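# Seat the cable runway's far end on the bracket

## Task

Set the far end of the cable runway down on the bracket so it rests securely in the gap between the lugs, then open the grippers and pull the arms away; it only counts if the runway stays there with no robot supporting it.

## Robot and tools

Robots: four identical i2rt Big YAM arms named arm1, arm2, arm3 and arm4. Each has six revolute joints, a two-finger gripper and a wrist camera. A fixed room camera, cam_high, also watches. The hand reaches roughly 1.0 m out from the joint1 axis. The arms move independently and do not wait for one another. Joints run at different speeds, so the hand can sweep a wide, curved path between two postures.

Frames: every pose lives in one shared scene frame with its origin on the floor and +z upward. The hand point is the midpoint between the fingertips. Its z axis runs along the fingers, and the fingers open and close along its y axis. The position of each robot's foot is never printed.

execute_actions(actions, cameras): actions is a list holding one action or nothing. An empty list moves nothing and just reports state and images. An action is an object keyed by robot name (arm1 to arm4). Under each name is a "joints" object that maps joint names to absolute targets. These are destinations, not offsets. You may name any subset of joints. Arm joints are in radians, and gripper_m is the fingertip gap in metres. Ranges and signs:
- joint1_rad: -2.879 to 2.879. Rotates the whole arm about its foot; positive is counter-clockwise seen from above, and 0 points along the foot's facing.
- joint2_rad: 0 to 3.141. Shoulder; at 0 the upper arm lies back, about level, and increasing lifts it up and then forward.
- joint3_rad: 0 to 3.019. Elbow; 0 is fully folded, and larger values open it.
- joint4_rad: -1.692 to 1.57. Hand pitch; positive tilts the fingers up.
- joint5_rad: -1.57 to 1.57. Sideways hand swing; positive goes to the arm's right.
- joint6_rad: -2.094 to 2.094. Hand roll; positive is clockwise viewed from behind the hand.
- gripper_m: 0 to 0.093. The grip force tops out near 50 to 62 N per pad.
The tolerances for counting a joint as arrived are ±0.045, 0.14, 0.09, 0.055, 0.03 and 0.035 rad for joints 1 to 6, and ±0.003 m for the gripper. All motions in an action begin together, and each action lasts at most 15 s. A joint or arm you leave out keeps its previous target and may still be pushing toward it. Any unknown key or out-of-range value rejects the whole call, and then nothing moves. cameras is a list of camera names (arm1_cam_wrist to arm4_cam_wrist, cam_high, or "all"). Omitting it, passing null or passing ["all"] returns every camera; [] returns none.

wait(seconds): 0 to 10 s with no new command. The scene keeps running, and the call returns state and images.

zoom_image(camera, region): gives a magnified view of one camera's most recent full image. region is [x0, y0, x1, y1] in pixels from the top-left corner and may be at most 504 by 504. Wrist images are 616x616 and cam_high images are 896x504.

read_manual(section): returns only the URDF licence text ("licences") and moves nothing.

finished_scene(scene): pass the current scene number to close the scene for good. Call it only once the runway rests on its own and the arms have moved away. The result tells you whether the goal was met.

Reading results: joint_positions lists the measured joint values. The pictures line gives the camera order of the attached images. Joint torques are the raw drive outputs for joints 1 to 6. They are noisy and offset and are nonzero even in free air, so treat them only as a rough hint of load. joint_status reports how each commanded joint ended:
- "off_target": the joint stopped short and may still be pushing.
- "contact_stop": the joint dropped its target and now holds where it stopped.
- "time_out": it ran out of time. It may keep a target close to its current spot and keep pushing, and it moves on by itself if the obstruction clears.
- "not_followed": a self/inter-arm clearance check blocked the arm's targets. A "joint command not followed" line and a cause line accompany it, though a gripper target in the same action still runs. The withheld targets may be retried with later actions.
- "limit_stop_at_motor_heat": the arm shut down from heat. Resend the target afterwards.
The on_its_own section covers joints you did not command; its "held at" value is the held target, not the current position. To relieve a joint that keeps pushing, command it to its reported position. A target very close to the current position may produce no motion at all. A joint holding weight will slowly sag.

Heat: sustained effort warms the motors, and this continues while you are thinking. A MOTOR HOT line appears at 85 °C. At 100 °C an OVER-TEMPERATURE FAULT drops that whole arm, gripper included, until it cools.

Cameras: each camera has a calibration line with fisheye or pinhole-with-radial intrinsics K, distortion D and T_world_to_cam, a 4x4 matrix in metres that maps scene coordinates into the camera frame. The numbers can be off by a few degrees and millimetres. Wrist camera poses are computed from joint readings, so joint errors add to their error. Results list any camera whose numbers have changed.

Cautions: never knock objects off the work area or onto the floor. Two arms pressing hard against each other ends the run, and a hard collision may too. No state line reports arm-to-arm contact, and the clearance check does not cover fingers, gripper housings or wrist cameras, so keep good spacing. The arms do not stop when they touch something and can shove hard, so avoid drops, slams and strong pushes. Loose objects may occasionally get a brief nudge. If a call reports a stop, the remaining motion calls in that same reply are skipped. While you compose a reply, the robots keep holding their last command.

Each tool is called after ">>>" by a JSON object that holds its "method" and its "body".

## Session

>>> {"method": "execute_actions", "body": {"actions": []}}

Scene clock: 0.00 s.
Joint torques (N m, as the arm reports them, + toward a larger angle): no reading
arm1.joint_positions: joint1_rad=+0.215 joint2_rad=+0.454 joint3_rad=+1.299 joint4_rad=-1.464 joint5_rad=+0.195 joint6_rad=-0.068 gripper_m=+0.095
arm1.joint_status: not commanded
arm1.hand: x=-0.9776 y=-0.3190 z=+1.3511 quat_wxyz=(-0.382, +0.640, -0.610, -0.268) (m; scene frame)
arm2.joint_positions: joint1_rad=-0.141 joint2_rad=+0.465 joint3_rad=+1.379 joint4_rad=-1.281 joint5_rad=-0.254 joint6_rad=+0.146 gripper_m=+0.094
arm2.joint_status: not commanded
arm2.hand: x=-0.2952 y=+0.3457 z=+1.3980 quat_wxyz=(-0.465, -0.627, -0.528, +0.334) (m; scene frame)
arm3.joint_positions: joint1_rad=+0.278 joint2_rad=+0.579 joint3_rad=+1.444 joint4_rad=-1.276 joint5_rad=+0.095 joint6_rad=-0.255 gripper_m=+0.095
arm3.joint_status: not commanded
arm3.hand: x=+0.5441 y=-0.3368 z=+1.4301 quat_wxyz=(-0.384, +0.744, -0.383, -0.391) (m; scene frame)
arm4.joint_positions: joint1_rad=+0.121 joint2_rad=+0.648 joint3_rad=+1.424 joint4_rad=-1.435 joint5_rad=+0.013 joint6_rad=+0.225 gripper_m=+0.094
arm4.joint_status: not commanded
arm4.hand: x=+1.2628 y=+0.2766 z=+1.3256 quat_wxyz=(-0.369, -0.642, -0.627, +0.241) (m; scene frame)
pictures: arm1_cam_wrist, arm2_cam_wrist, arm3_cam_wrist, arm4_cam_wrist, cam_high
Images, in order (width x height): arm1_cam_wrist 616x616, arm2_cam_wrist 616x616, arm3_cam_wrist 616x616, arm4_cam_wrist 616x616, cam_high 896x504.

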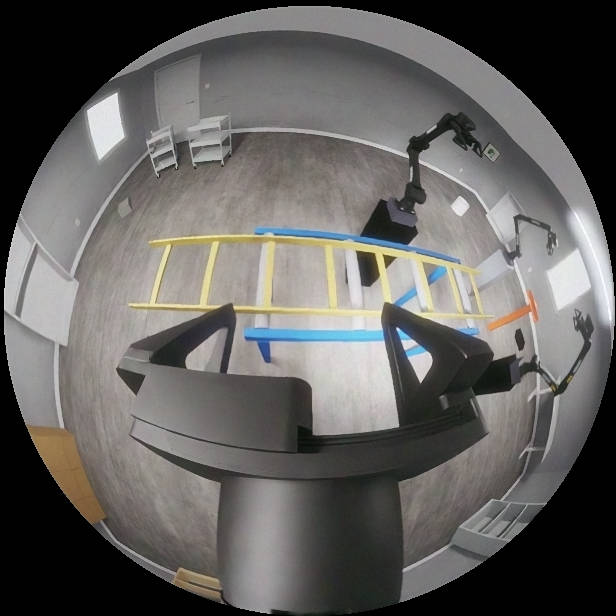

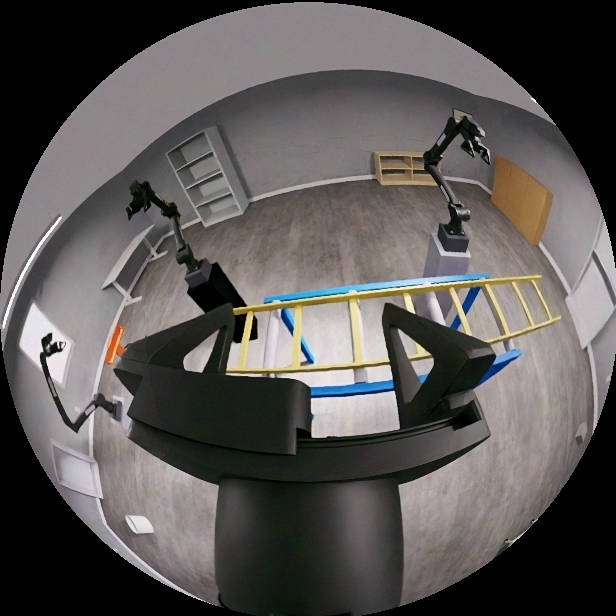

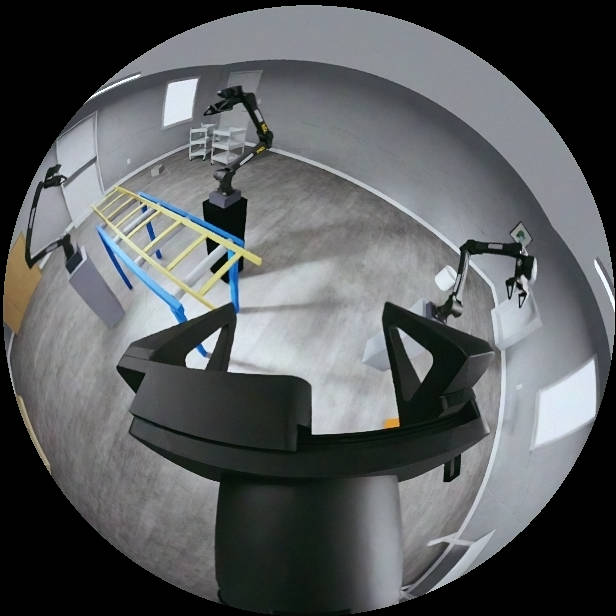

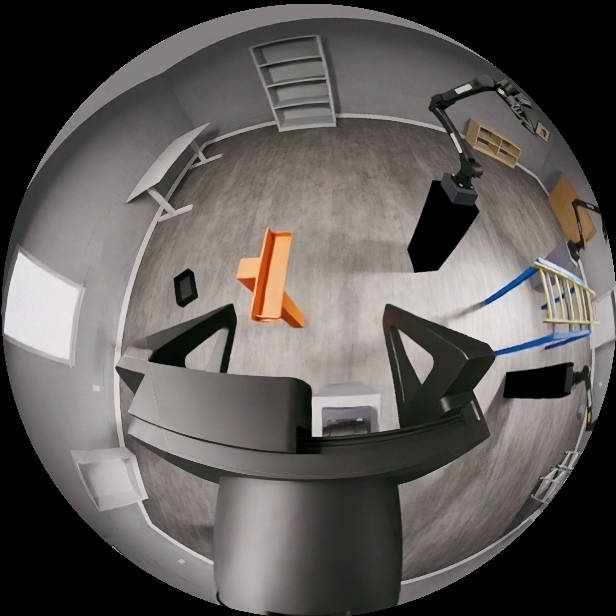

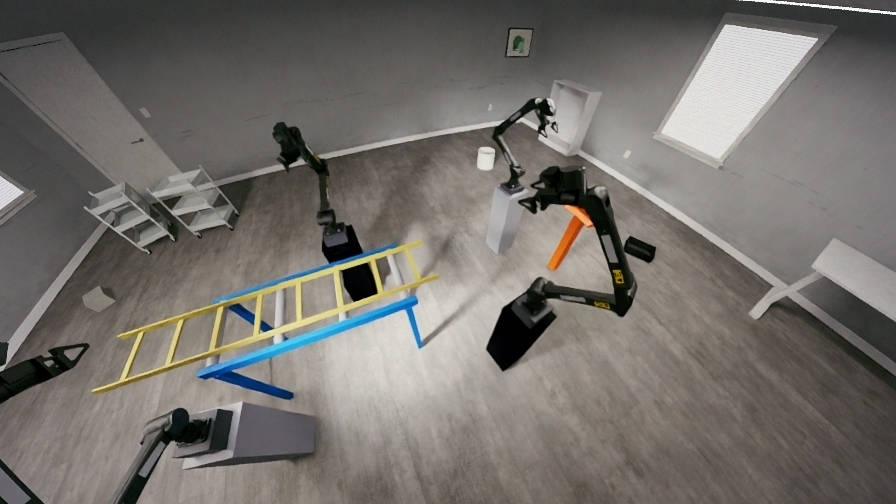

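>>> {"method": "zoom_image", "body": {"camera": "cam_high", "region": [80, 220, 460, 420]}}

>>> {"method": "zoom_image", "body": {"camera": "arm4_cam_wrist", "region": [200, 210, 340, 340]}}

>>> {"method": "zoom_image", "body": {"camera": "arm1_cam_wrist", "region": [120, 200, 550, 380]}}

Region (80, 220, 460, 420) of cam_high's 896x504 image, scaled by 1.326, with more detail than that image has; it fills the top 265 rows of this view, and the rest is white.

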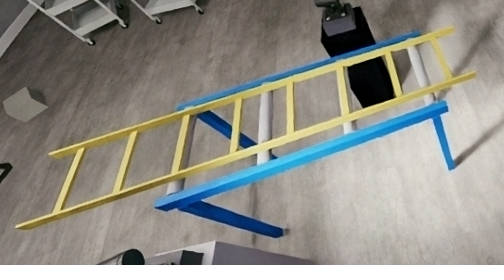

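Region (200, 210, 340, 340) of arm4_cam_wrist's 616x616 image, scaled by 3.600, with more detail than that image has; it fills the top 468 rows of this view, and the rest is white.

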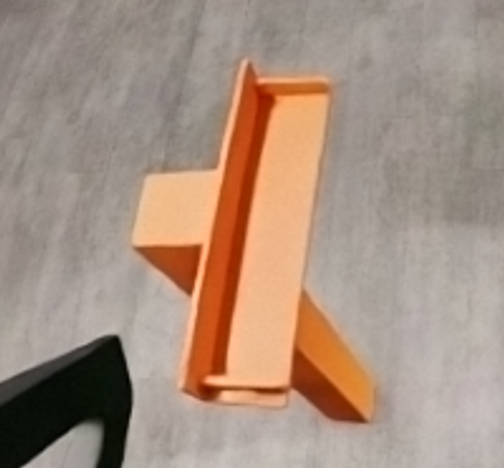

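Region (120, 200, 550, 380) of arm1_cam_wrist's 616x616 image, scaled by 1.172, with more detail than that image has; it fills the top 211 rows of this view, and the rest is white.

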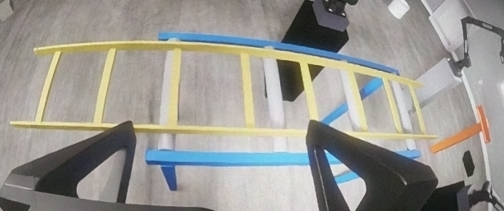

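>>> {"method": "execute_actions", "body": {"actions": [{"arm3":{"joints":{"joint1_rad":0.585,"joint2_rad":2.157,"joint3_rad":2.144,"joint4_rad":-1.558,"joint5_rad":0,"joint6_rad":0.73}},"arm4":{"joints":{"joint1_rad":0.0,"joint2_rad":1.465,"joint3_rad":1.693,"joint4_rad":-1.69,"joint5_rad":0,"joint6_rad":-1.4}}}], "cameras": ["arm3_cam_wrist","arm4_cam_wrist","cam_high"]}}

Scene clock: 122.20 s.
Joint torques (N m, as the arm reports them, + toward a larger angle): arm1=[-2.18  4.79 10.82  1.42  0.11 -0.05] | arm2=[-1.54  4.09  8.31  2.19 -0.07 -0.04] | arm3=[  0.61 -25.97  12.83  -0.19  -0.01   0.16] | arm4=[ -1.83 -12.56  10.25   0.24  -0.09  -0.21]
arm1.joint_positions: joint1_rad=+0.215 joint2_rad=+0.454 joint3_rad=+1.299 joint4_rad=-1.464 joint5_rad=+0.195 joint6_rad=-0.068 gripper_m=+0.095
arm1.joint_status: not commanded
arm1.hand: x=-0.9776 y=-0.3190 z=+1.3511 quat_wxyz=(-0.382, +0.640, -0.610, -0.268) (m; scene frame)
arm2.joint_positions: joint1_rad=-0.141 joint2_rad=+0.465 joint3_rad=+1.379 joint4_rad=-1.281 joint5_rad=-0.254 joint6_rad=+0.146 gripper_m=+0.094
arm2.joint_status: not commanded
arm2.hand: x=-0.2952 y=+0.3457 z=+1.3980 quat_wxyz=(-0.465, -0.627, -0.528, +0.334) (m; scene frame)
arm3.joint_positions: joint1_rad=+0.573 joint2_rad=+2.156 joint3_rad=+2.121 joint4_rad=-1.545 joint5_rad=+0.003 joint6_rad=+0.718 gripper_m=+0.095
arm3.joint_status: all done
arm3.hand: x=+0.1804 y=-0.0375 z=+0.9901 quat_wxyz=(-0.002, +0.708, -0.706, +0.007) (m; scene frame)
arm4.joint_positions: joint1_rad=+0.011 joint2_rad=+1.459 joint3_rad=+1.671 joint4_rad=-1.681 joint5_rad=+0.001 joint6_rad=-1.387 gripper_m=+0.094
arm4.joint_status: all done
arm4.hand: x=+1.2625 y=+0.0569 z=+1.1456 quat_wxyz=(-0.009, -0.042, -0.998, +0.050) (m; scene frame)
pictures: arm3_cam_wrist, arm4_cam_wrist, cam_high
camera_calibration (this result's frames):
arm3_cam_wrist: T_world_to_cam=[[0.999889, 0.00548234, 0.0138742, -0.191933], [-0.00363564, -0.812432, 0.583045, -0.603647], [0.0144682, -0.583031, -0.812321, 0.899962], [0, 0, 0, 1]] pos_world=[0.176696, 0.0353355, 1.08567]
arm4_cam_wrist: T_world_to_cam=[[-0.0811584, -0.992876, 0.0872442, 0.059881], [-0.820678, 0.116241, 0.559442, 0.395961], [-0.565598, -0.0261959, -0.824265, 1.78161], [0, 0, 0, 1]] pos_world=[1.33749, 0.0600983, 1.24178]
Images, in order (width x height): arm3_cam_wrist 616x616, arm4_cam_wrist 616x616, cam_high 896x504.

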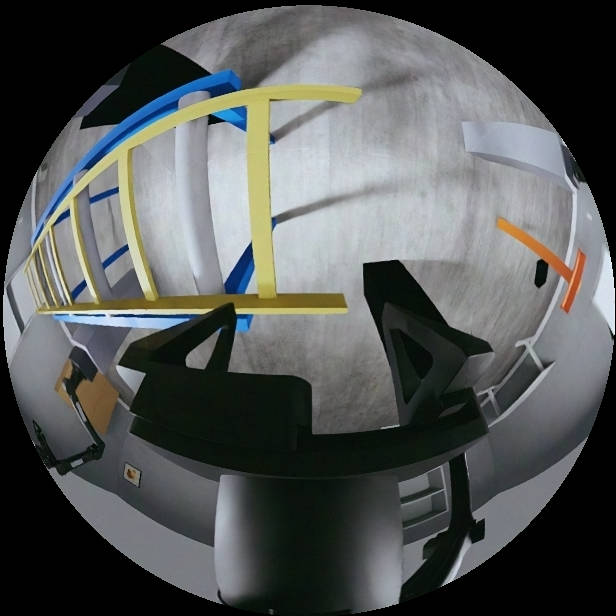

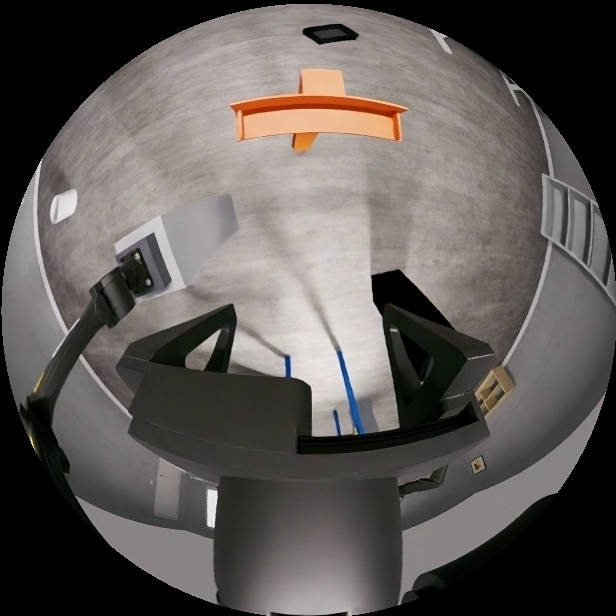

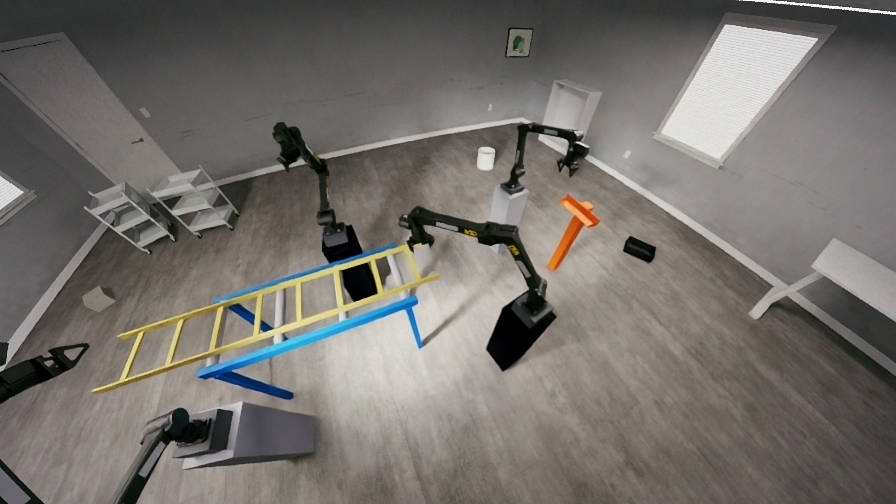

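>>> {"method": "zoom_image", "body": {"camera": "arm4_cam_wrist", "region": [220, 60, 420, 160]}}

>>> {"method": "zoom_image", "body": {"camera": "cam_high", "region": [540, 180, 620, 240]}}

>>> {"method": "zoom_image", "body": {"camera": "arm3_cam_wrist", "region": [100, 60, 380, 340]}}

Region (220, 60, 420, 160) of arm4_cam_wrist's 616x616 image, scaled by 2.520, with more detail than that image has.

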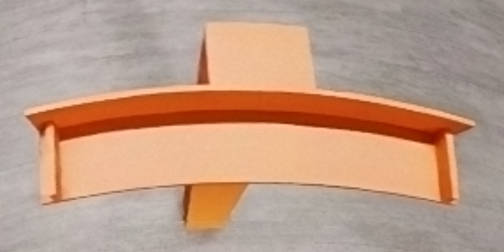

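Region (540, 180, 620, 240) of cam_high's 896x504 image, scaled by 6.300, with more detail than that image has; it fills the top 378 rows of this view, and the rest is white.

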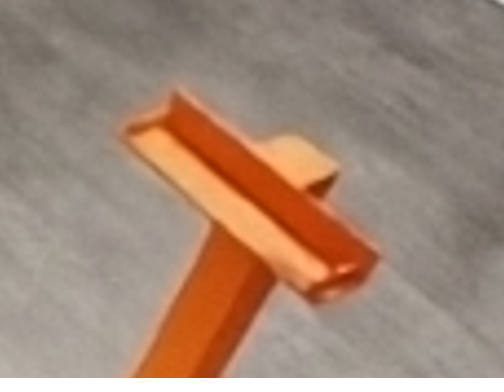

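Region (100, 60, 380, 340) of arm3_cam_wrist's 616x616 image, scaled by 1.800, with more detail than that image has.

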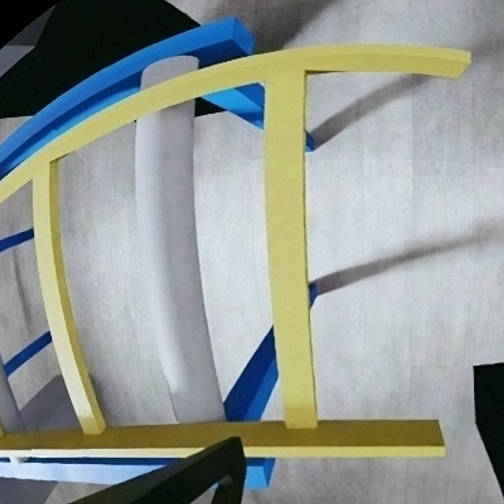

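>>> {"method": "execute_actions", "body": {"actions": [{"arm3":{"joints":{"joint1_rad":0.64,"joint2_rad":2.352,"joint3_rad":2.19,"joint4_rad":-1.40,"joint5_rad":0,"joint6_rad":0.785}},"arm4":{"joints":{"joint1_rad":-0.91,"joint2_rad":1.35,"joint6_rad":-0.82}}}], "cameras": ["arm3_cam_wrist"]}}

Scene clock: 210.97 s.
Joint torques (N m, as the arm reports them, + toward a larger angle): arm1=[-2.19  4.87 10.83  1.35  0.13 -0.04] | arm2=[-1.57  4.04  8.32  2.19 -0.07 -0.04] | arm3=[ -0.7  -26.92  12.22   0.74   0.02   0.15] | arm4=[ -1.13 -10.03  10.22   0.44  -0.03   0.07]
arm1.joint_positions: joint1_rad=+0.215 joint2_rad=+0.454 joint3_rad=+1.299 joint4_rad=-1.464 joint5_rad=+0.195 joint6_rad=-0.068 gripper_m=+0.095
arm1.joint_status: not commanded
arm1.hand: x=-0.9776 y=-0.3190 z=+1.3511 quat_wxyz=(-0.382, +0.640, -0.610, -0.268) (m; scene frame)
arm2.joint_positions: joint1_rad=-0.141 joint2_rad=+0.465 joint3_rad=+1.379 joint4_rad=-1.281 joint5_rad=-0.254 joint6_rad=+0.146 gripper_m=+0.094
arm2.joint_status: not commanded
arm2.hand: x=-0.2952 y=+0.3457 z=+1.3980 quat_wxyz=(-0.465, -0.627, -0.528, +0.334) (m; scene frame)
arm3.joint_positions: joint1_rad=+0.644 joint2_rad=+2.344 joint3_rad=+2.171 joint4_rad=-1.413 joint5_rad=+0.002 joint6_rad=+0.773 gripper_m=+0.095
arm3.joint_status: all done
arm3.hand: x=+0.1177 y=-0.0414 z=+0.8830 quat_wxyz=(-0.002, +0.713, -0.701, +0.010) (m; scene frame)
arm4.joint_positions: joint1_rad=-0.905 joint2_rad=+1.343 joint3_rad=+1.671 joint4_rad=-1.681 joint5_rad=+0.000 joint6_rad=-0.833 gripper_m=+0.094
arm4.joint_status: all done
arm4.hand: x=+0.9141 y=+0.2147 z=+1.1915 quat_wxyz=(+0.003, -0.697, -0.709, +0.107) (m; scene frame)
pictures: arm3_cam_wrist
camera_calibration (this result's frames):
arm3_cam_wrist: T_world_to_cam=[[0.999625, 0.0207865, 0.0178257, -0.130635], [0.00639146, -0.810109, 0.586245, -0.548482], [0.0266267, -0.585911, -0.809938, 0.80789], [0, 0, 0, 1]] pos_world=[0.11258, 0.0317375, 0.978214]
Images, in order (width x height): arm3_cam_wrist 616x616.

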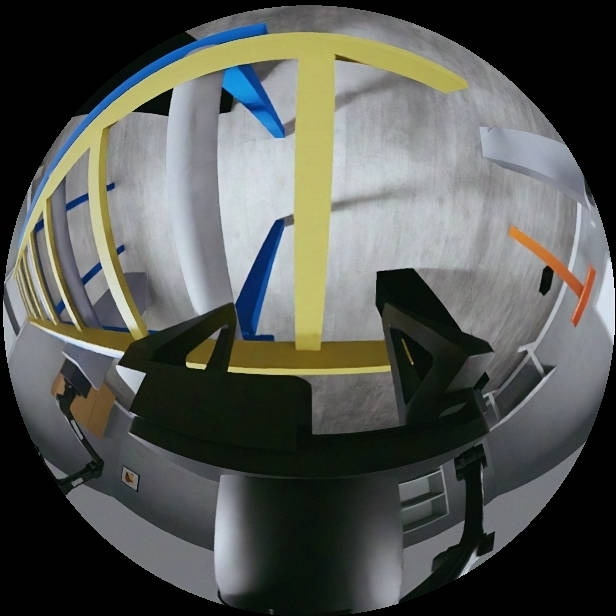

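>>> {"method": "execute_actions", "body": {"actions": [{"arm3":{"joints":{"joint2_rad":2.43,"joint3_rad":2.10,"joint4_rad":-1.23}}}], "cameras": ["arm3_cam_wrist","arm2_cam_wrist"]}}

Scene clock: 217.13 s.
Joint torques (N m, as the arm reports them, + toward a larger angle): arm1=[-2.23  4.89 10.83  1.4   0.13 -0.06] | arm2=[-1.6   4.04  8.31  2.17 -0.07 -0.04] | arm3=[ -0.54 -25.46  10.36   0.83   0.01   0.15] | arm4=[-1.38 -9.91 10.19  0.44 -0.04  0.09]
arm1.joint_positions: joint1_rad=+0.215 joint2_rad=+0.454 joint3_rad=+1.299 joint4_rad=-1.464 joint5_rad=+0.195 joint6_rad=-0.068 gripper_m=+0.095
arm1.joint_status: not commanded
arm1.hand: x=-0.9776 y=-0.3190 z=+1.3511 quat_wxyz=(-0.382, +0.640, -0.610, -0.268) (m; scene frame)
arm2.joint_positions: joint1_rad=-0.141 joint2_rad=+0.465 joint3_rad=+1.379 joint4_rad=-1.281 joint5_rad=-0.254 joint6_rad=+0.146 gripper_m=+0.094
arm2.joint_status: not commanded
arm2.hand: x=-0.2952 y=+0.3457 z=+1.3980 quat_wxyz=(-0.465, -0.627, -0.528, +0.334) (m; scene frame)
arm3.joint_positions: joint1_rad=+0.644 joint2_rad=+2.398 joint3_rad=+2.098 joint4_rad=-1.244 joint5_rad=+0.002 joint6_rad=+0.773 gripper_m=+0.095
arm3.joint_status: all done
arm3.hand: x=+0.1106 y=-0.0341 z=+0.8184 quat_wxyz=(-0.002, +0.713, -0.701, -0.011) (m; scene frame)
arm4.joint_positions: joint1_rad=-0.905 joint2_rad=+1.343 joint3_rad=+1.671 joint4_rad=-1.681 joint5_rad=+0.000 joint6_rad=-0.833 gripper_m=+0.094
arm4.joint_status: not commanded
arm4.hand: x=+0.9141 y=+0.2147 z=+1.1915 quat_wxyz=(+0.003, -0.697, -0.709, +0.107) (m; scene frame)
pictures: arm2_cam_wrist, arm3_cam_wrist
camera_calibration (this result's frames):
arm3_cam_wrist: T_world_to_cam=[[0.99973, 0.0204069, -0.0111104, -0.0988374], [0.0231234, -0.826913, 0.561855, -0.487143], [0.00227836, -0.56196, -0.827161, 0.777673], [0, 0, 0, 1]] pos_world=[0.108303, 0.0362136, 0.915867]
Images, in order (width x height): arm2_cam_wrist 616x616, arm3_cam_wrist 616x616.

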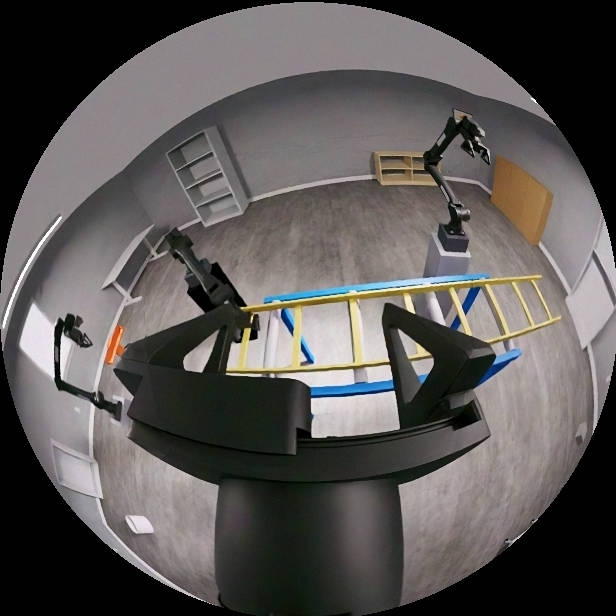

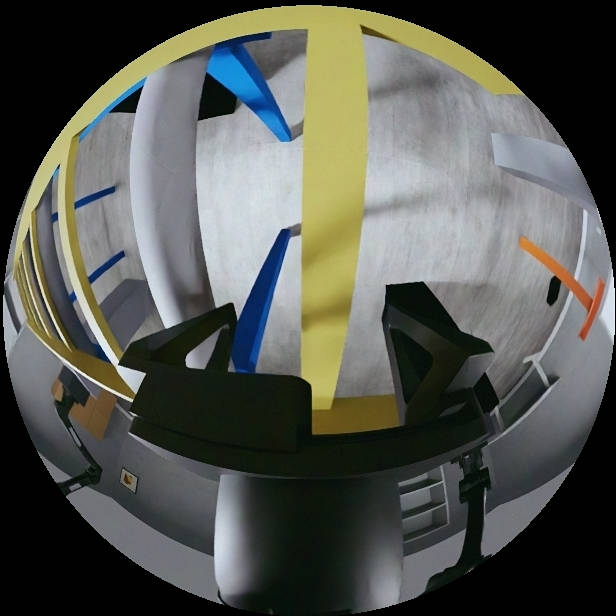

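>>> {"method": "execute_actions", "body": {"actions": [{"arm3":{"joints":{"joint3_rad":2.01}}}], "cameras": []}}

>>> {"method": "execute_actions", "body": {"actions": [{"arm3":{"joints":{"joint1_rad":0.2,"joint4_rad":-1.42,"joint6_rad":0.4}}}], "cameras": ["arm3_cam_wrist","cam_high"]}}

Scene clock: 239.37 s.
Joint torques (N m, as the arm reports them, + toward a larger angle): arm1=[-2.24  4.91 10.82  1.41  0.12 -0.04] | arm2=[-1.57  4.04  8.3   2.18 -0.08 -0.04] | arm3=[ -0.58 -24.5    9.88   0.5    0.01   0.15] | arm4=[ -1.54 -10.01  10.29   0.48  -0.04   0.07]
arm1.joint_positions: joint1_rad=+0.215 joint2_rad=+0.454 joint3_rad=+1.299 joint4_rad=-1.464 joint5_rad=+0.195 joint6_rad=-0.068 gripper_m=+0.095
arm1.joint_status: not commanded
arm1.hand: x=-0.9776 y=-0.3190 z=+1.3511 quat_wxyz=(-0.382, +0.640, -0.610, -0.268) (m; scene frame)
arm2.joint_positions: joint1_rad=-0.141 joint2_rad=+0.465 joint3_rad=+1.379 joint4_rad=-1.281 joint5_rad=-0.254 joint6_rad=+0.146 gripper_m=+0.094
arm2.joint_status: not commanded
arm2.hand: x=-0.2952 y=+0.3457 z=+1.3980 quat_wxyz=(-0.465, -0.627, -0.528, +0.334) (m; scene frame)
arm3.joint_positions: joint1_rad=+0.644 joint2_rad=+2.399 joint3_rad=+2.006 joint4_rad=-1.239 joint5_rad=+0.002 joint6_rad=+0.773 gripper_m=+0.095
arm3.joint_status: all done
arm3.hand: x=+0.1346 y=-0.0578 z=+0.7852 quat_wxyz=(-0.002, +0.713, -0.701, +0.033) (m; scene frame)
arm4.joint_positions: joint1_rad=-0.905 joint2_rad=+1.343 joint3_rad=+1.671 joint4_rad=-1.681 joint5_rad=+0.000 joint6_rad=-0.833 gripper_m=+0.094
arm4.joint_status: not commanded
arm4.hand: x=+0.9141 y=+0.2147 z=+1.1915 quat_wxyz=(+0.003, -0.697, -0.709, +0.107) (m; scene frame)
pictures: none
No camera images: the call's "cameras" was empty. Leave "cameras" out to get every camera's image.

Scene clock: 241.77 s.
Joint torques (N m, as the arm reports them, + toward a larger angle): arm1=[-2.38  4.91 10.81  1.42  0.11 -0.04] | arm2=[-1.53  4.05  8.31  2.18 -0.07 -0.04] | arm3=[ -0.97 -24.57  10.56   0.13  -0.02   0.18] | arm4=[-1.62 -9.96 10.23  0.49 -0.04  0.08]
arm1.joint_positions: joint1_rad=+0.215 joint2_rad=+0.454 joint3_rad=+1.299 joint4_rad=-1.464 joint5_rad=+0.195 joint6_rad=-0.068 gripper_m=+0.095
arm1.joint_status: not commanded
arm1.hand: x=-0.9776 y=-0.3190 z=+1.3511 quat_wxyz=(-0.382, +0.640, -0.610, -0.268) (m; scene frame)
arm2.joint_positions: joint1_rad=-0.141 joint2_rad=+0.465 joint3_rad=+1.379 joint4_rad=-1.281 joint5_rad=-0.254 joint6_rad=+0.146 gripper_m=+0.094
arm2.joint_status: not commanded
arm2.hand: x=-0.2952 y=+0.3457 z=+1.3980 quat_wxyz=(-0.465, -0.627, -0.528, +0.334) (m; scene frame)
arm3.joint_positions: joint1_rad=+0.206 joint2_rad=+2.408 joint3_rad=+1.993 joint4_rad=-1.428 joint5_rad=+0.002 joint6_rad=+0.388 gripper_m=+0.095
arm3.joint_status: all done
arm3.hand: x=+0.4031 y=+0.0532 z=+0.7841 quat_wxyz=(+0.053, +0.688, -0.713, +0.127) (m; scene frame)
arm4.joint_positions: joint1_rad=-0.905 joint2_rad=+1.343 joint3_rad=+1.671 joint4_rad=-1.681 joint5_rad=+0.000 joint6_rad=-0.833 gripper_m=+0.094
arm4.joint_status: not commanded
arm4.hand: x=+0.9141 y=+0.2147 z=+1.1915 quat_wxyz=(+0.003, -0.697, -0.709, +0.107) (m; scene frame)
pictures: arm3_cam_wrist, cam_high
camera_calibration (this result's frames):
arm3_cam_wrist: T_world_to_cam=[[0.993879, -0.0179251, 0.109012, -0.483241], [-0.0949714, -0.642727, 0.760186, -0.520085], [0.0564382, -0.765886, -0.640495, 0.64033], [0, 0, 0, 1]] pos_world=[0.394751, 0.147485, 0.858169]
Images, in order (width x height): arm3_cam_wrist 616x616, cam_high 896x504.

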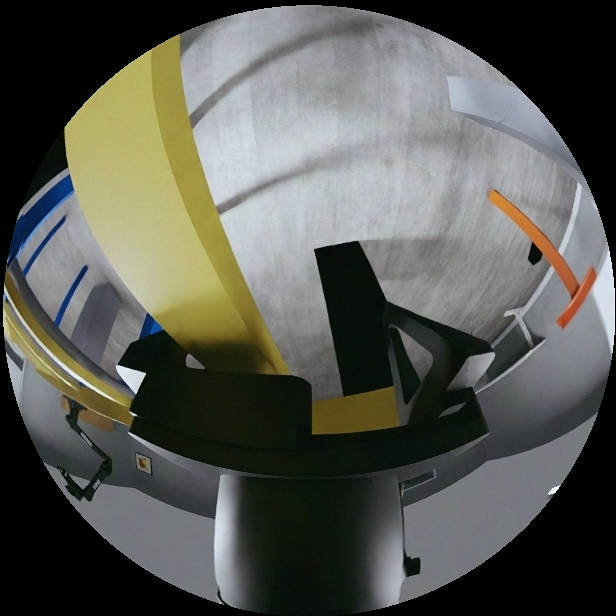

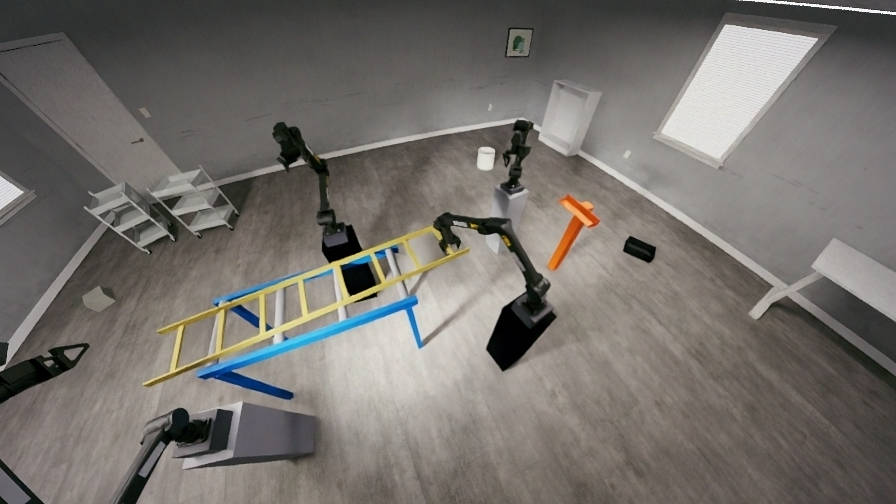

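>>> {"method": "zoom_image", "body": {"camera": "cam_high", "region": [300, 190, 500, 320]}}

Region (300, 190, 500, 320) of cam_high's 896x504 image, scaled by 2.520, with more detail than that image has; it fills the top 328 rows of this view, and the rest is white.

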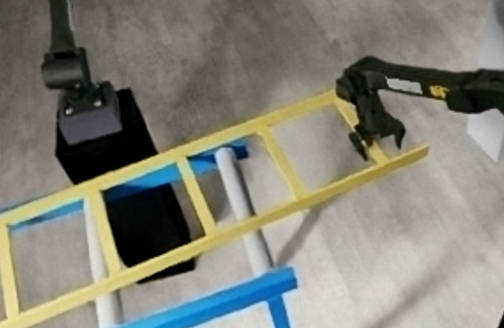

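>>> {"method": "execute_actions", "body": {"actions": [{"arm3":{"joints":{"joint1_rad":0.25,"joint2_rad":2.21,"joint3_rad":1.725,"joint4_rad":-1.06,"joint6_rad":0.33}}}], "cameras": ["arm3_cam_wrist"]}}

Scene clock: 262.60 s.
Joint torques (N m, as the arm reports them, + toward a larger angle): arm1=[-2.24  4.94 10.87  1.41  0.12 -0.04] | arm2=[-1.56  4.08  8.29  2.19 -0.07 -0.04] | arm3=[  0.33 -24.27   8.95   0.82   0.21  -0.05] | arm4=[ -1.53 -10.05  10.28   0.45  -0.03   0.08]
arm1.joint_positions: joint1_rad=+0.215 joint2_rad=+0.454 joint3_rad=+1.299 joint4_rad=-1.464 joint5_rad=+0.195 joint6_rad=-0.068 gripper_m=+0.095
arm1.joint_status: not commanded
arm1.hand: x=-0.9776 y=-0.3190 z=+1.3511 quat_wxyz=(-0.382, +0.640, -0.610, -0.268) (m; scene frame)
arm2.joint_positions: joint1_rad=-0.141 joint2_rad=+0.465 joint3_rad=+1.379 joint4_rad=-1.281 joint5_rad=-0.254 joint6_rad=+0.146 gripper_m=+0.094
arm2.joint_status: not commanded
arm2.hand: x=-0.2952 y=+0.3457 z=+1.3980 quat_wxyz=(-0.465, -0.627, -0.528, +0.334) (m; scene frame)
arm3.joint_positions: joint1_rad=+0.244 joint2_rad=+2.204 joint3_rad=+1.730 joint4_rad=-1.073 joint5_rad=-0.003 joint6_rad=+0.342 gripper_m=+0.095
arm3.joint_status: all done
arm3.hand: x=+0.3743 y=+0.0577 z=+0.8168 quat_wxyz=(-0.004, +0.724, -0.690, -0.009) (m; scene frame)
arm4.joint_positions: joint1_rad=-0.905 joint2_rad=+1.343 joint3_rad=+1.671 joint4_rad=-1.681 joint5_rad=+0.000 joint6_rad=-0.833 gripper_m=+0.094
arm4.joint_status: not commanded
arm4.hand: x=+0.9141 y=+0.2147 z=+1.1915 quat_wxyz=(+0.003, -0.697, -0.709, +0.107) (m; scene frame)
pictures: arm3_cam_wrist
camera_calibration (this result's frames):
arm3_cam_wrist: T_world_to_cam=[[0.99867, 0.0513006, -0.00512332, -0.37063], [0.045308, -0.825886, 0.562014, -0.424857], [0.0246004, -0.561499, -0.827112, 0.818877], [0, 0, 0, 1]] pos_world=[0.369241, 0.127929, 0.914179]
Images, in order (width x height): arm3_cam_wrist 616x616.

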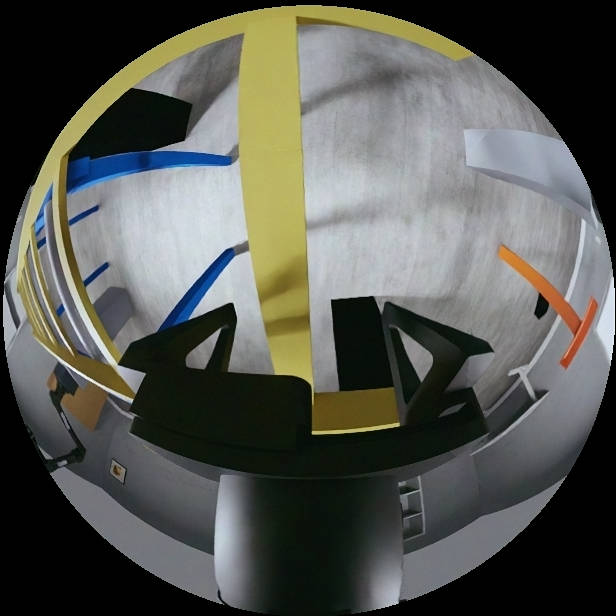

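>>> {"method": "execute_actions", "body": {"actions": [{"arm3":{"joints":{"joint1_rad":0.27,"joint3_rad":1.69,"joint4_rad":-1.04,"joint6_rad":0.31}}}], "cameras": []}}

>>> {"method": "execute_actions", "body": {"actions": [{"arm3":{"joints":{"gripper_m":0.0}}}], "cameras": ["arm3_cam_wrist"]}}

Scene clock: 271.03 s.
Joint torques (N m, as the arm reports them, + toward a larger angle): arm1=[-2.19  4.92 10.78  1.45  0.12 -0.04] | arm2=[-1.58  4.05  8.29  2.18 -0.07 -0.04] | arm3=[  0.6  -24.65   9.25   0.76   0.21  -0.08] | arm4=[ -1.51 -10.14  10.22   0.5   -0.03   0.08]
arm1.joint_positions: joint1_rad=+0.215 joint2_rad=+0.454 joint3_rad=+1.299 joint4_rad=-1.464 joint5_rad=+0.195 joint6_rad=-0.068 gripper_m=+0.095
arm1.joint_status: not commanded
arm1.hand: x=-0.9776 y=-0.3190 z=+1.3511 quat_wxyz=(-0.382, +0.640, -0.610, -0.268) (m; scene frame)
arm2.joint_positions: joint1_rad=-0.141 joint2_rad=+0.465 joint3_rad=+1.379 joint4_rad=-1.281 joint5_rad=-0.254 joint6_rad=+0.146 gripper_m=+0.094
arm2.joint_status: not commanded
arm2.hand: x=-0.2952 y=+0.3457 z=+1.3980 quat_wxyz=(-0.465, -0.627, -0.528, +0.334) (m; scene frame)
arm3.joint_positions: joint1_rad=+0.258 joint2_rad=+2.204 joint3_rad=+1.691 joint4_rad=-1.054 joint5_rad=-0.003 joint6_rad=+0.322 gripper_m=+0.095
arm3.joint_status: all done
arm3.hand: x=+0.3704 y=+0.0432 z=+0.8036 quat_wxyz=(+0.000, +0.736, -0.677, +0.000) (m; scene frame)
arm4.joint_positions: joint1_rad=-0.905 joint2_rad=+1.343 joint3_rad=+1.671 joint4_rad=-1.681 joint5_rad=+0.000 joint6_rad=-0.833 gripper_m=+0.094
arm4.joint_status: not commanded
arm4.hand: x=+0.9141 y=+0.2147 z=+1.1915 quat_wxyz=(+0.003, -0.697, -0.709, +0.107) (m; scene frame)
pictures: none
No camera images: the call's "cameras" was empty. Leave "cameras" out to get every camera's image.

Scene clock: 271.77 s.
Joint torques (N m, as the arm reports them, + toward a larger angle): arm1=[-2.22  4.93 10.85  1.4   0.13 -0.05] | arm2=[-1.58  4.04  8.29  2.2  -0.07 -0.04] | arm3=[ -0.05 -24.14   9.15   0.49   0.24  -0.07] | arm4=[ -1.43 -10.09  10.2    0.5   -0.02   0.07]
arm1.joint_positions: joint1_rad=+0.215 joint2_rad=+0.454 joint3_rad=+1.299 joint4_rad=-1.464 joint5_rad=+0.195 joint6_rad=-0.068 gripper_m=+0.095
arm1.joint_status: not commanded
arm1.hand: x=-0.9776 y=-0.3190 z=+1.3511 quat_wxyz=(-0.382, +0.640, -0.610, -0.268) (m; scene frame)
arm2.joint_positions: joint1_rad=-0.141 joint2_rad=+0.465 joint3_rad=+1.379 joint4_rad=-1.281 joint5_rad=-0.254 joint6_rad=+0.146 gripper_m=+0.094
arm2.joint_status: not commanded
arm2.hand: x=-0.2952 y=+0.3457 z=+1.3980 quat_wxyz=(-0.465, -0.627, -0.528, +0.334) (m; scene frame)
arm3.joint_positions: joint1_rad=+0.267 joint2_rad=+2.204 joint3_rad=+1.690 joint4_rad=-1.044 joint5_rad=-0.004 joint6_rad=+0.325 gripper_m=+0.024
arm3.joint_status: gripper_m off_target (ended at +0.024, target +0.000)
arm3.hand: x=+0.3647 y=+0.0427 z=+0.8032 quat_wxyz=(-0.002, +0.738, -0.675, -0.004) (m; scene frame)
arm4.joint_positions: joint1_rad=-0.905 joint2_rad=+1.343 joint3_rad=+1.671 joint4_rad=-1.681 joint5_rad=+0.000 joint6_rad=-0.833 gripper_m=+0.094
arm4.joint_status: not commanded
arm4.hand: x=+0.9141 y=+0.2147 z=+1.1915 quat_wxyz=(+0.003, -0.697, -0.709, +0.107) (m; scene frame)
pictures: arm3_cam_wrist
camera_calibration (this result's frames):
arm3_cam_wrist: T_world_to_cam=[[0.995798, 0.0915571, -0.00168713, -0.363767], [0.0761374, -0.817573, 0.570769, -0.447798], [0.0508786, -0.5685, -0.821109, 0.785406], [0, 0, 0, 1]] pos_world=[0.356373, 0.113701, 0.899879]
Images, in order (width x height): arm3_cam_wrist 616x616.

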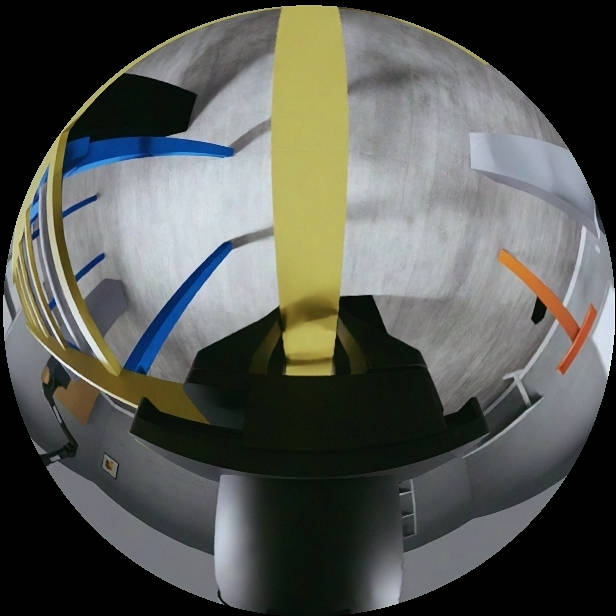

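>>> {"method": "execute_actions", "body": {"actions": [{"arm3":{"joints":{"joint1_rad":0.21,"joint2_rad":2.02,"joint3_rad":1.43,"joint4_rad":-0.97,"joint6_rad":0.32}}}], "cameras": []}}

>>> {"method": "execute_actions", "body": {"actions": [{"arm3":{"joints":{"joint1_rad":0.13,"joint2_rad":1.88,"joint3_rad":1.20,"joint4_rad":-0.88,"joint6_rad":0.28}}}], "cameras": ["cam_high"]}}

Scene clock: 283.40 s.
Joint torques (N m, as the arm reports them, + toward a larger angle): arm1=[-2.02  4.8  10.8   1.4   0.12 -0.05] | arm2=[-1.6   4.07  8.31  2.19 -0.07 -0.04] | arm3=[  1.02 -25.66   8.97  -0.53  -0.1    0.21] | arm4=[-1.5  -9.89 10.22  0.47 -0.03  0.1 ]
arm1.joint_positions: joint1_rad=+0.215 joint2_rad=+0.454 joint3_rad=+1.299 joint4_rad=-1.464 joint5_rad=+0.195 joint6_rad=-0.068 gripper_m=+0.095
arm1.joint_status: not commanded
arm1.hand: x=-0.9776 y=-0.3190 z=+1.3511 quat_wxyz=(-0.382, +0.640, -0.610, -0.268) (m; scene frame)
arm2.joint_positions: joint1_rad=-0.141 joint2_rad=+0.465 joint3_rad=+1.379 joint4_rad=-1.281 joint5_rad=-0.254 joint6_rad=+0.146 gripper_m=+0.094
arm2.joint_status: not commanded
arm2.hand: x=-0.2952 y=+0.3457 z=+1.3980 quat_wxyz=(-0.465, -0.627, -0.528, +0.334) (m; scene frame)
arm3.joint_positions: joint1_rad=+0.193 joint2_rad=+2.062 joint3_rad=+1.424 joint4_rad=-0.947 joint5_rad=+0.004 joint6_rad=+0.301 gripper_m=+0.024
arm3.joint_status: all done
arm3.hand: x=+0.4340 y=-0.0082 z=+0.8009 quat_wxyz=(+0.000, +0.720, -0.693, +0.010) (m; scene frame)
arm4.joint_positions: joint1_rad=-0.905 joint2_rad=+1.343 joint3_rad=+1.671 joint4_rad=-1.681 joint5_rad=+0.000 joint6_rad=-0.833 gripper_m=+0.094
arm4.joint_status: not commanded
arm4.hand: x=+0.9141 y=+0.2147 z=+1.1915 quat_wxyz=(+0.003, -0.697, -0.709, +0.107) (m; scene frame)
pictures: none
No camera images: the call's "cameras" was empty. Leave "cameras" out to get every camera's image.

Scene clock: 284.67 s.
Joint torques (N m, as the arm reports them, + toward a larger angle): arm1=[-2.09  4.84 10.84  1.43  0.11 -0.04] | arm2=[-1.54  4.08  8.31  2.18 -0.07 -0.04] | arm3=[  0.9  -23.74   8.59  -0.69  -0.14   0.18] | arm4=[ -1.6  -10.14  10.2    0.5   -0.03   0.08]
arm1.joint_positions: joint1_rad=+0.215 joint2_rad=+0.454 joint3_rad=+1.299 joint4_rad=-1.464 joint5_rad=+0.195 joint6_rad=-0.068 gripper_m=+0.095
arm1.joint_status: not commanded
arm1.hand: x=-0.9776 y=-0.3190 z=+1.3511 quat_wxyz=(-0.382, +0.640, -0.610, -0.268) (m; scene frame)
arm2.joint_positions: joint1_rad=-0.141 joint2_rad=+0.465 joint3_rad=+1.379 joint4_rad=-1.281 joint5_rad=-0.254 joint6_rad=+0.146 gripper_m=+0.094
arm2.joint_status: not commanded
arm2.hand: x=-0.2952 y=+0.3457 z=+1.3980 quat_wxyz=(-0.465, -0.627, -0.528, +0.334) (m; scene frame)
arm3.joint_positions: joint1_rad=+0.115 joint2_rad=+1.933 joint3_rad=+1.189 joint4_rad=-0.854 joint5_rad=+0.005 joint6_rad=+0.265 gripper_m=+0.024
arm3.joint_status: all done
arm3.hand: x=+0.4940 y=-0.0623 z=+0.7985 quat_wxyz=(+0.003, +0.706, -0.708, +0.015) (m; scene frame)
arm4.joint_positions: joint1_rad=-0.905 joint2_rad=+1.343 joint3_rad=+1.671 joint4_rad=-1.681 joint5_rad=+0.000 joint6_rad=-0.833 gripper_m=+0.094
arm4.joint_status: not commanded
arm4.hand: x=+0.9141 y=+0.2147 z=+1.1915 quat_wxyz=(+0.003, -0.697, -0.709, +0.107) (m; scene frame)
pictures: cam_high
Images, in order (width x height): cam_high 896x504.

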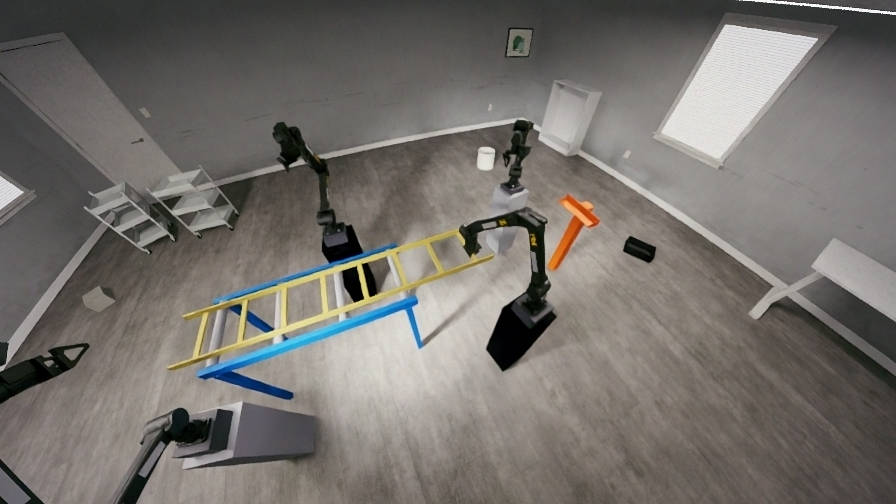

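>>> {"method": "execute_actions", "body": {"actions": [{"arm3":{"joints":{"joint1_rad":-0.10,"joint6_rad":0.05}}}], "cameras": []}}

>>> {"method": "execute_actions", "body": {"actions": [{"arm3":{"joints":{"joint1_rad":-0.32,"joint6_rad":-0.17}}}], "cameras": ["cam_high","arm3_cam_wrist"]}}

Scene clock: 294.80 s.
Joint torques (N m, as the arm reports them, + toward a larger angle): arm1=[-2.18  4.93 10.87  1.4   0.11 -0.04] | arm2=[-1.6   4.14  8.32  2.18 -0.07 -0.04] | arm3=[  0.12 -22.68  10.1    0.3    0.06   0.13] | arm4=[ -1.42 -10.14  10.24   0.49  -0.03   0.08]
arm1.joint_positions: joint1_rad=+0.215 joint2_rad=+0.454 joint3_rad=+1.299 joint4_rad=-1.464 joint5_rad=+0.195 joint6_rad=-0.068 gripper_m=+0.095
arm1.joint_status: not commanded
arm1.hand: x=-0.9776 y=-0.3190 z=+1.3511 quat_wxyz=(-0.382, +0.640, -0.610, -0.268) (m; scene frame)
arm2.joint_positions: joint1_rad=-0.141 joint2_rad=+0.465 joint3_rad=+1.379 joint4_rad=-1.281 joint5_rad=-0.254 joint6_rad=+0.146 gripper_m=+0.094
arm2.joint_status: not commanded
arm2.hand: x=-0.2952 y=+0.3457 z=+1.3980 quat_wxyz=(-0.465, -0.627, -0.528, +0.334) (m; scene frame)
arm3.joint_positions: joint1_rad=-0.105 joint2_rad=+1.926 joint3_rad=+1.171 joint4_rad=-0.883 joint5_rad=+0.000 joint6_rad=+0.040 gripper_m=+0.024
arm3.joint_status: all done
arm3.hand: x=+0.6010 y=-0.0613 z=+0.7979 quat_wxyz=(+0.021, +0.707, -0.706, +0.026) (m; scene frame)
arm4.joint_positions: joint1_rad=-0.905 joint2_rad=+1.343 joint3_rad=+1.671 joint4_rad=-1.681 joint5_rad=+0.000 joint6_rad=-0.833 gripper_m=+0.094
arm4.joint_status: not commanded
arm4.hand: x=+0.9141 y=+0.2147 z=+1.1915 quat_wxyz=(+0.003, -0.697, -0.709, +0.107) (m; scene frame)
pictures: none
No camera images: the call's "cameras" was empty. Leave "cameras" out to get every camera's image.

Scene clock: 296.53 s.
Joint torques (N m, as the arm reports them, + toward a larger angle): arm1=[-2.28  5.01 10.82  1.4   0.11 -0.05] | arm2=[-1.53  4.05  8.31  2.19 -0.07 -0.05] | arm3=[  0.32 -22.62  10.18   0.29  -0.32   0.1 ] | arm4=[ -1.44 -10.02  10.22   0.38  -0.03   0.08]
arm1.joint_positions: joint1_rad=+0.215 joint2_rad=+0.454 joint3_rad=+1.299 joint4_rad=-1.464 joint5_rad=+0.195 joint6_rad=-0.068 gripper_m=+0.095
arm1.joint_status: not commanded
arm1.hand: x=-0.9776 y=-0.3190 z=+1.3511 quat_wxyz=(-0.382, +0.640, -0.610, -0.268) (m; scene frame)
arm2.joint_positions: joint1_rad=-0.141 joint2_rad=+0.465 joint3_rad=+1.379 joint4_rad=-1.281 joint5_rad=-0.254 joint6_rad=+0.146 gripper_m=+0.094
arm2.joint_status: not commanded
arm2.hand: x=-0.2952 y=+0.3457 z=+1.3980 quat_wxyz=(-0.465, -0.627, -0.528, +0.334) (m; scene frame)
arm3.joint_positions: joint1_rad=-0.328 joint2_rad=+1.926 joint3_rad=+1.171 joint4_rad=-0.883 joint5_rad=+0.008 joint6_rad=-0.177 gripper_m=+0.024
arm3.joint_status: all done
arm3.hand: x=+0.7086 y=-0.0694 z=+0.7982 quat_wxyz=(+0.024, +0.705, -0.708, +0.024) (m; scene frame)
arm4.joint_positions: joint1_rad=-0.905 joint2_rad=+1.343 joint3_rad=+1.671 joint4_rad=-1.681 joint5_rad=+0.000 joint6_rad=-0.833 gripper_m=+0.094
arm4.joint_status: not commanded
arm4.hand: x=+0.9141 y=+0.2147 z=+1.1915 quat_wxyz=(+0.003, -0.697, -0.709, +0.107) (m; scene frame)
pictures: arm3_cam_wrist, cam_high
camera_calibration (this result's frames):
arm3_cam_wrist: T_world_to_cam=[[0.999997, -0.00160245, 0.00186785, -0.708283], [-0.00242253, -0.774672, 0.632359, -0.553336], [0.000433651, -0.632362, -0.774673, 0.69426], [0, 0, 0, 1]] pos_world=[0.70664, 0.00923447, 0.889054]
Images, in order (width x height): arm3_cam_wrist 616x616, cam_high 896x504.

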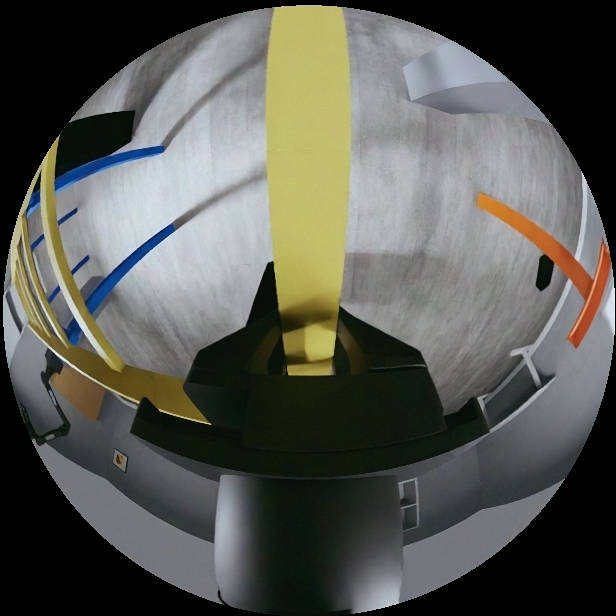

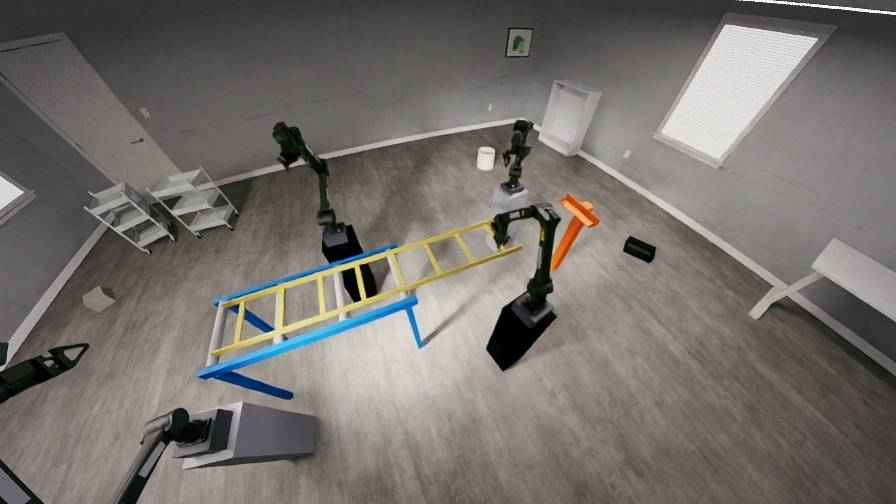

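>>> {"method": "execute_actions", "body": {"actions": [{"arm3":{"joints":{"gripper_m":0.07,"joint2_rad":1.92}},"arm4":{"joints":{"joint1_rad":-0.884,"joint3_rad":2.0,"joint6_rad":-0.79}}}], "cameras": []}}

>>> {"method": "execute_actions", "body": {"actions": [{"arm3":{"joints":{"joint2_rad":1.65}},"arm4":{"joints":{"joint3_rad":2.3,"joint2_rad":1.7}}}], "cameras": ["cam_high"]}}

Scene clock: 308.13 s.
Joint torques (N m, as the arm reports them, + toward a larger angle): arm1=[-2.14  4.82 10.83  1.39  0.12 -0.05] | arm2=[-1.63  4.1   8.3   2.18 -0.07 -0.04] | arm3=[  0.32 -18.76   9.9    0.34  -0.12   0.1 ] | arm4=[-0.06 -7.67  9.85  1.09 -0.03  0.1 ]
arm1.joint_positions: joint1_rad=+0.215 joint2_rad=+0.454 joint3_rad=+1.299 joint4_rad=-1.464 joint5_rad=+0.195 joint6_rad=-0.068 gripper_m=+0.095
arm1.joint_status: not commanded
arm1.hand: x=-0.9776 y=-0.3190 z=+1.3511 quat_wxyz=(-0.382, +0.640, -0.610, -0.268) (m; scene frame)
arm2.joint_positions: joint1_rad=-0.141 joint2_rad=+0.465 joint3_rad=+1.379 joint4_rad=-1.281 joint5_rad=-0.254 joint6_rad=+0.146 gripper_m=+0.094
arm2.joint_status: not commanded
arm2.hand: x=-0.2952 y=+0.3457 z=+1.3980 quat_wxyz=(-0.465, -0.627, -0.528, +0.334) (m; scene frame)
arm3.joint_positions: joint1_rad=-0.328 joint2_rad=+1.924 joint3_rad=+1.175 joint4_rad=-0.883 joint5_rad=+0.004 joint6_rad=-0.176 gripper_m=+0.070
arm3.joint_status: all done
arm3.hand: x=+0.7082 y=-0.0672 z=+0.7997 quat_wxyz=(+0.023, +0.705, -0.709, +0.021) (m; scene frame)
arm4.joint_positions: joint1_rad=-0.900 joint2_rad=+1.334 joint3_rad=+1.974 joint4_rad=-1.684 joint5_rad=+0.000 joint6_rad=-0.802 gripper_m=+0.094
arm4.joint_status: all done
arm4.hand: x=+0.9064 y=+0.2050 z=+1.3240 quat_wxyz=(+0.004, -0.686, -0.679, +0.259) (m; scene frame)
pictures: none
No camera images: the call's "cameras" was empty. Leave "cameras" out to get every camera's image.

Scene clock: 309.63 s.
Joint torques (N m, as the arm reports them, + toward a larger angle): arm1=[-2.12  4.89 10.83  1.43  0.11 -0.04] | arm2=[-1.57  4.05  8.31  2.18 -0.07 -0.04] | arm3=[  0.32 -13.6   11.78   0.84  -0.12   0.1 ] | arm4=[  0.03 -16.67  10.98   1.    -0.03   0.1 ]
arm1.joint_positions: joint1_rad=+0.215 joint2_rad=+0.454 joint3_rad=+1.299 joint4_rad=-1.464 joint5_rad=+0.195 joint6_rad=-0.068 gripper_m=+0.095
arm1.joint_status: not commanded
arm1.hand: x=-0.9776 y=-0.3190 z=+1.3511 quat_wxyz=(-0.382, +0.640, -0.610, -0.268) (m; scene frame)
arm2.joint_positions: joint1_rad=-0.141 joint2_rad=+0.465 joint3_rad=+1.379 joint4_rad=-1.281 joint5_rad=-0.254 joint6_rad=+0.146 gripper_m=+0.094
arm2.joint_status: not commanded
arm2.hand: x=-0.2952 y=+0.3457 z=+1.3980 quat_wxyz=(-0.465, -0.627, -0.528, +0.334) (m; scene frame)
arm3.joint_positions: joint1_rad=-0.328 joint2_rad=+1.620 joint3_rad=+1.182 joint4_rad=-0.883 joint5_rad=+0.004 joint6_rad=-0.176 gripper_m=+0.070
arm3.joint_status: all done
arm3.hand: x=+0.7137 y=-0.0336 z=+0.9480 quat_wxyz=(-0.104, +0.700, -0.704, -0.067) (m; scene frame)
arm4.joint_positions: joint1_rad=-0.900 joint2_rad=+1.699 joint3_rad=+2.262 joint4_rad=-1.686 joint5_rad=+0.000 joint6_rad=-0.802 gripper_m=+0.094
arm4.joint_status: all done
arm4.hand: x=+0.8064 y=+0.1099 z=+1.2729 quat_wxyz=(+0.004, -0.693, -0.686, +0.220) (m; scene frame)
pictures: cam_high
Images, in order (width x height): cam_high 896x504.

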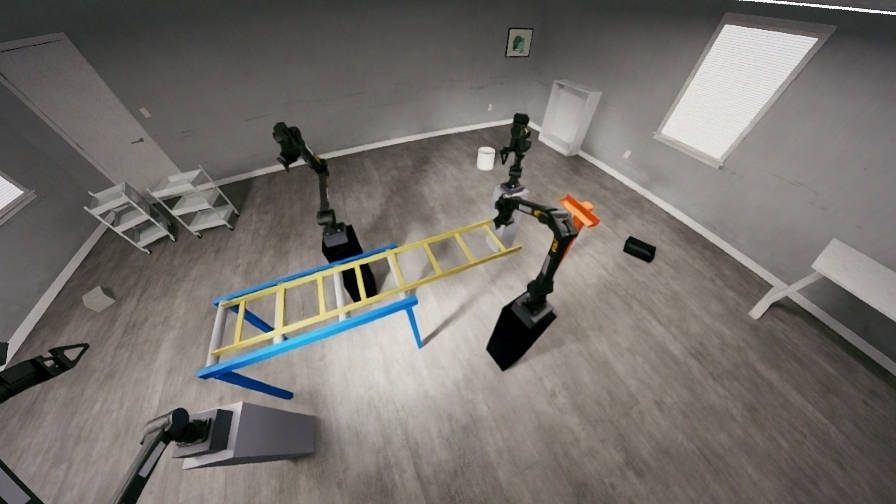

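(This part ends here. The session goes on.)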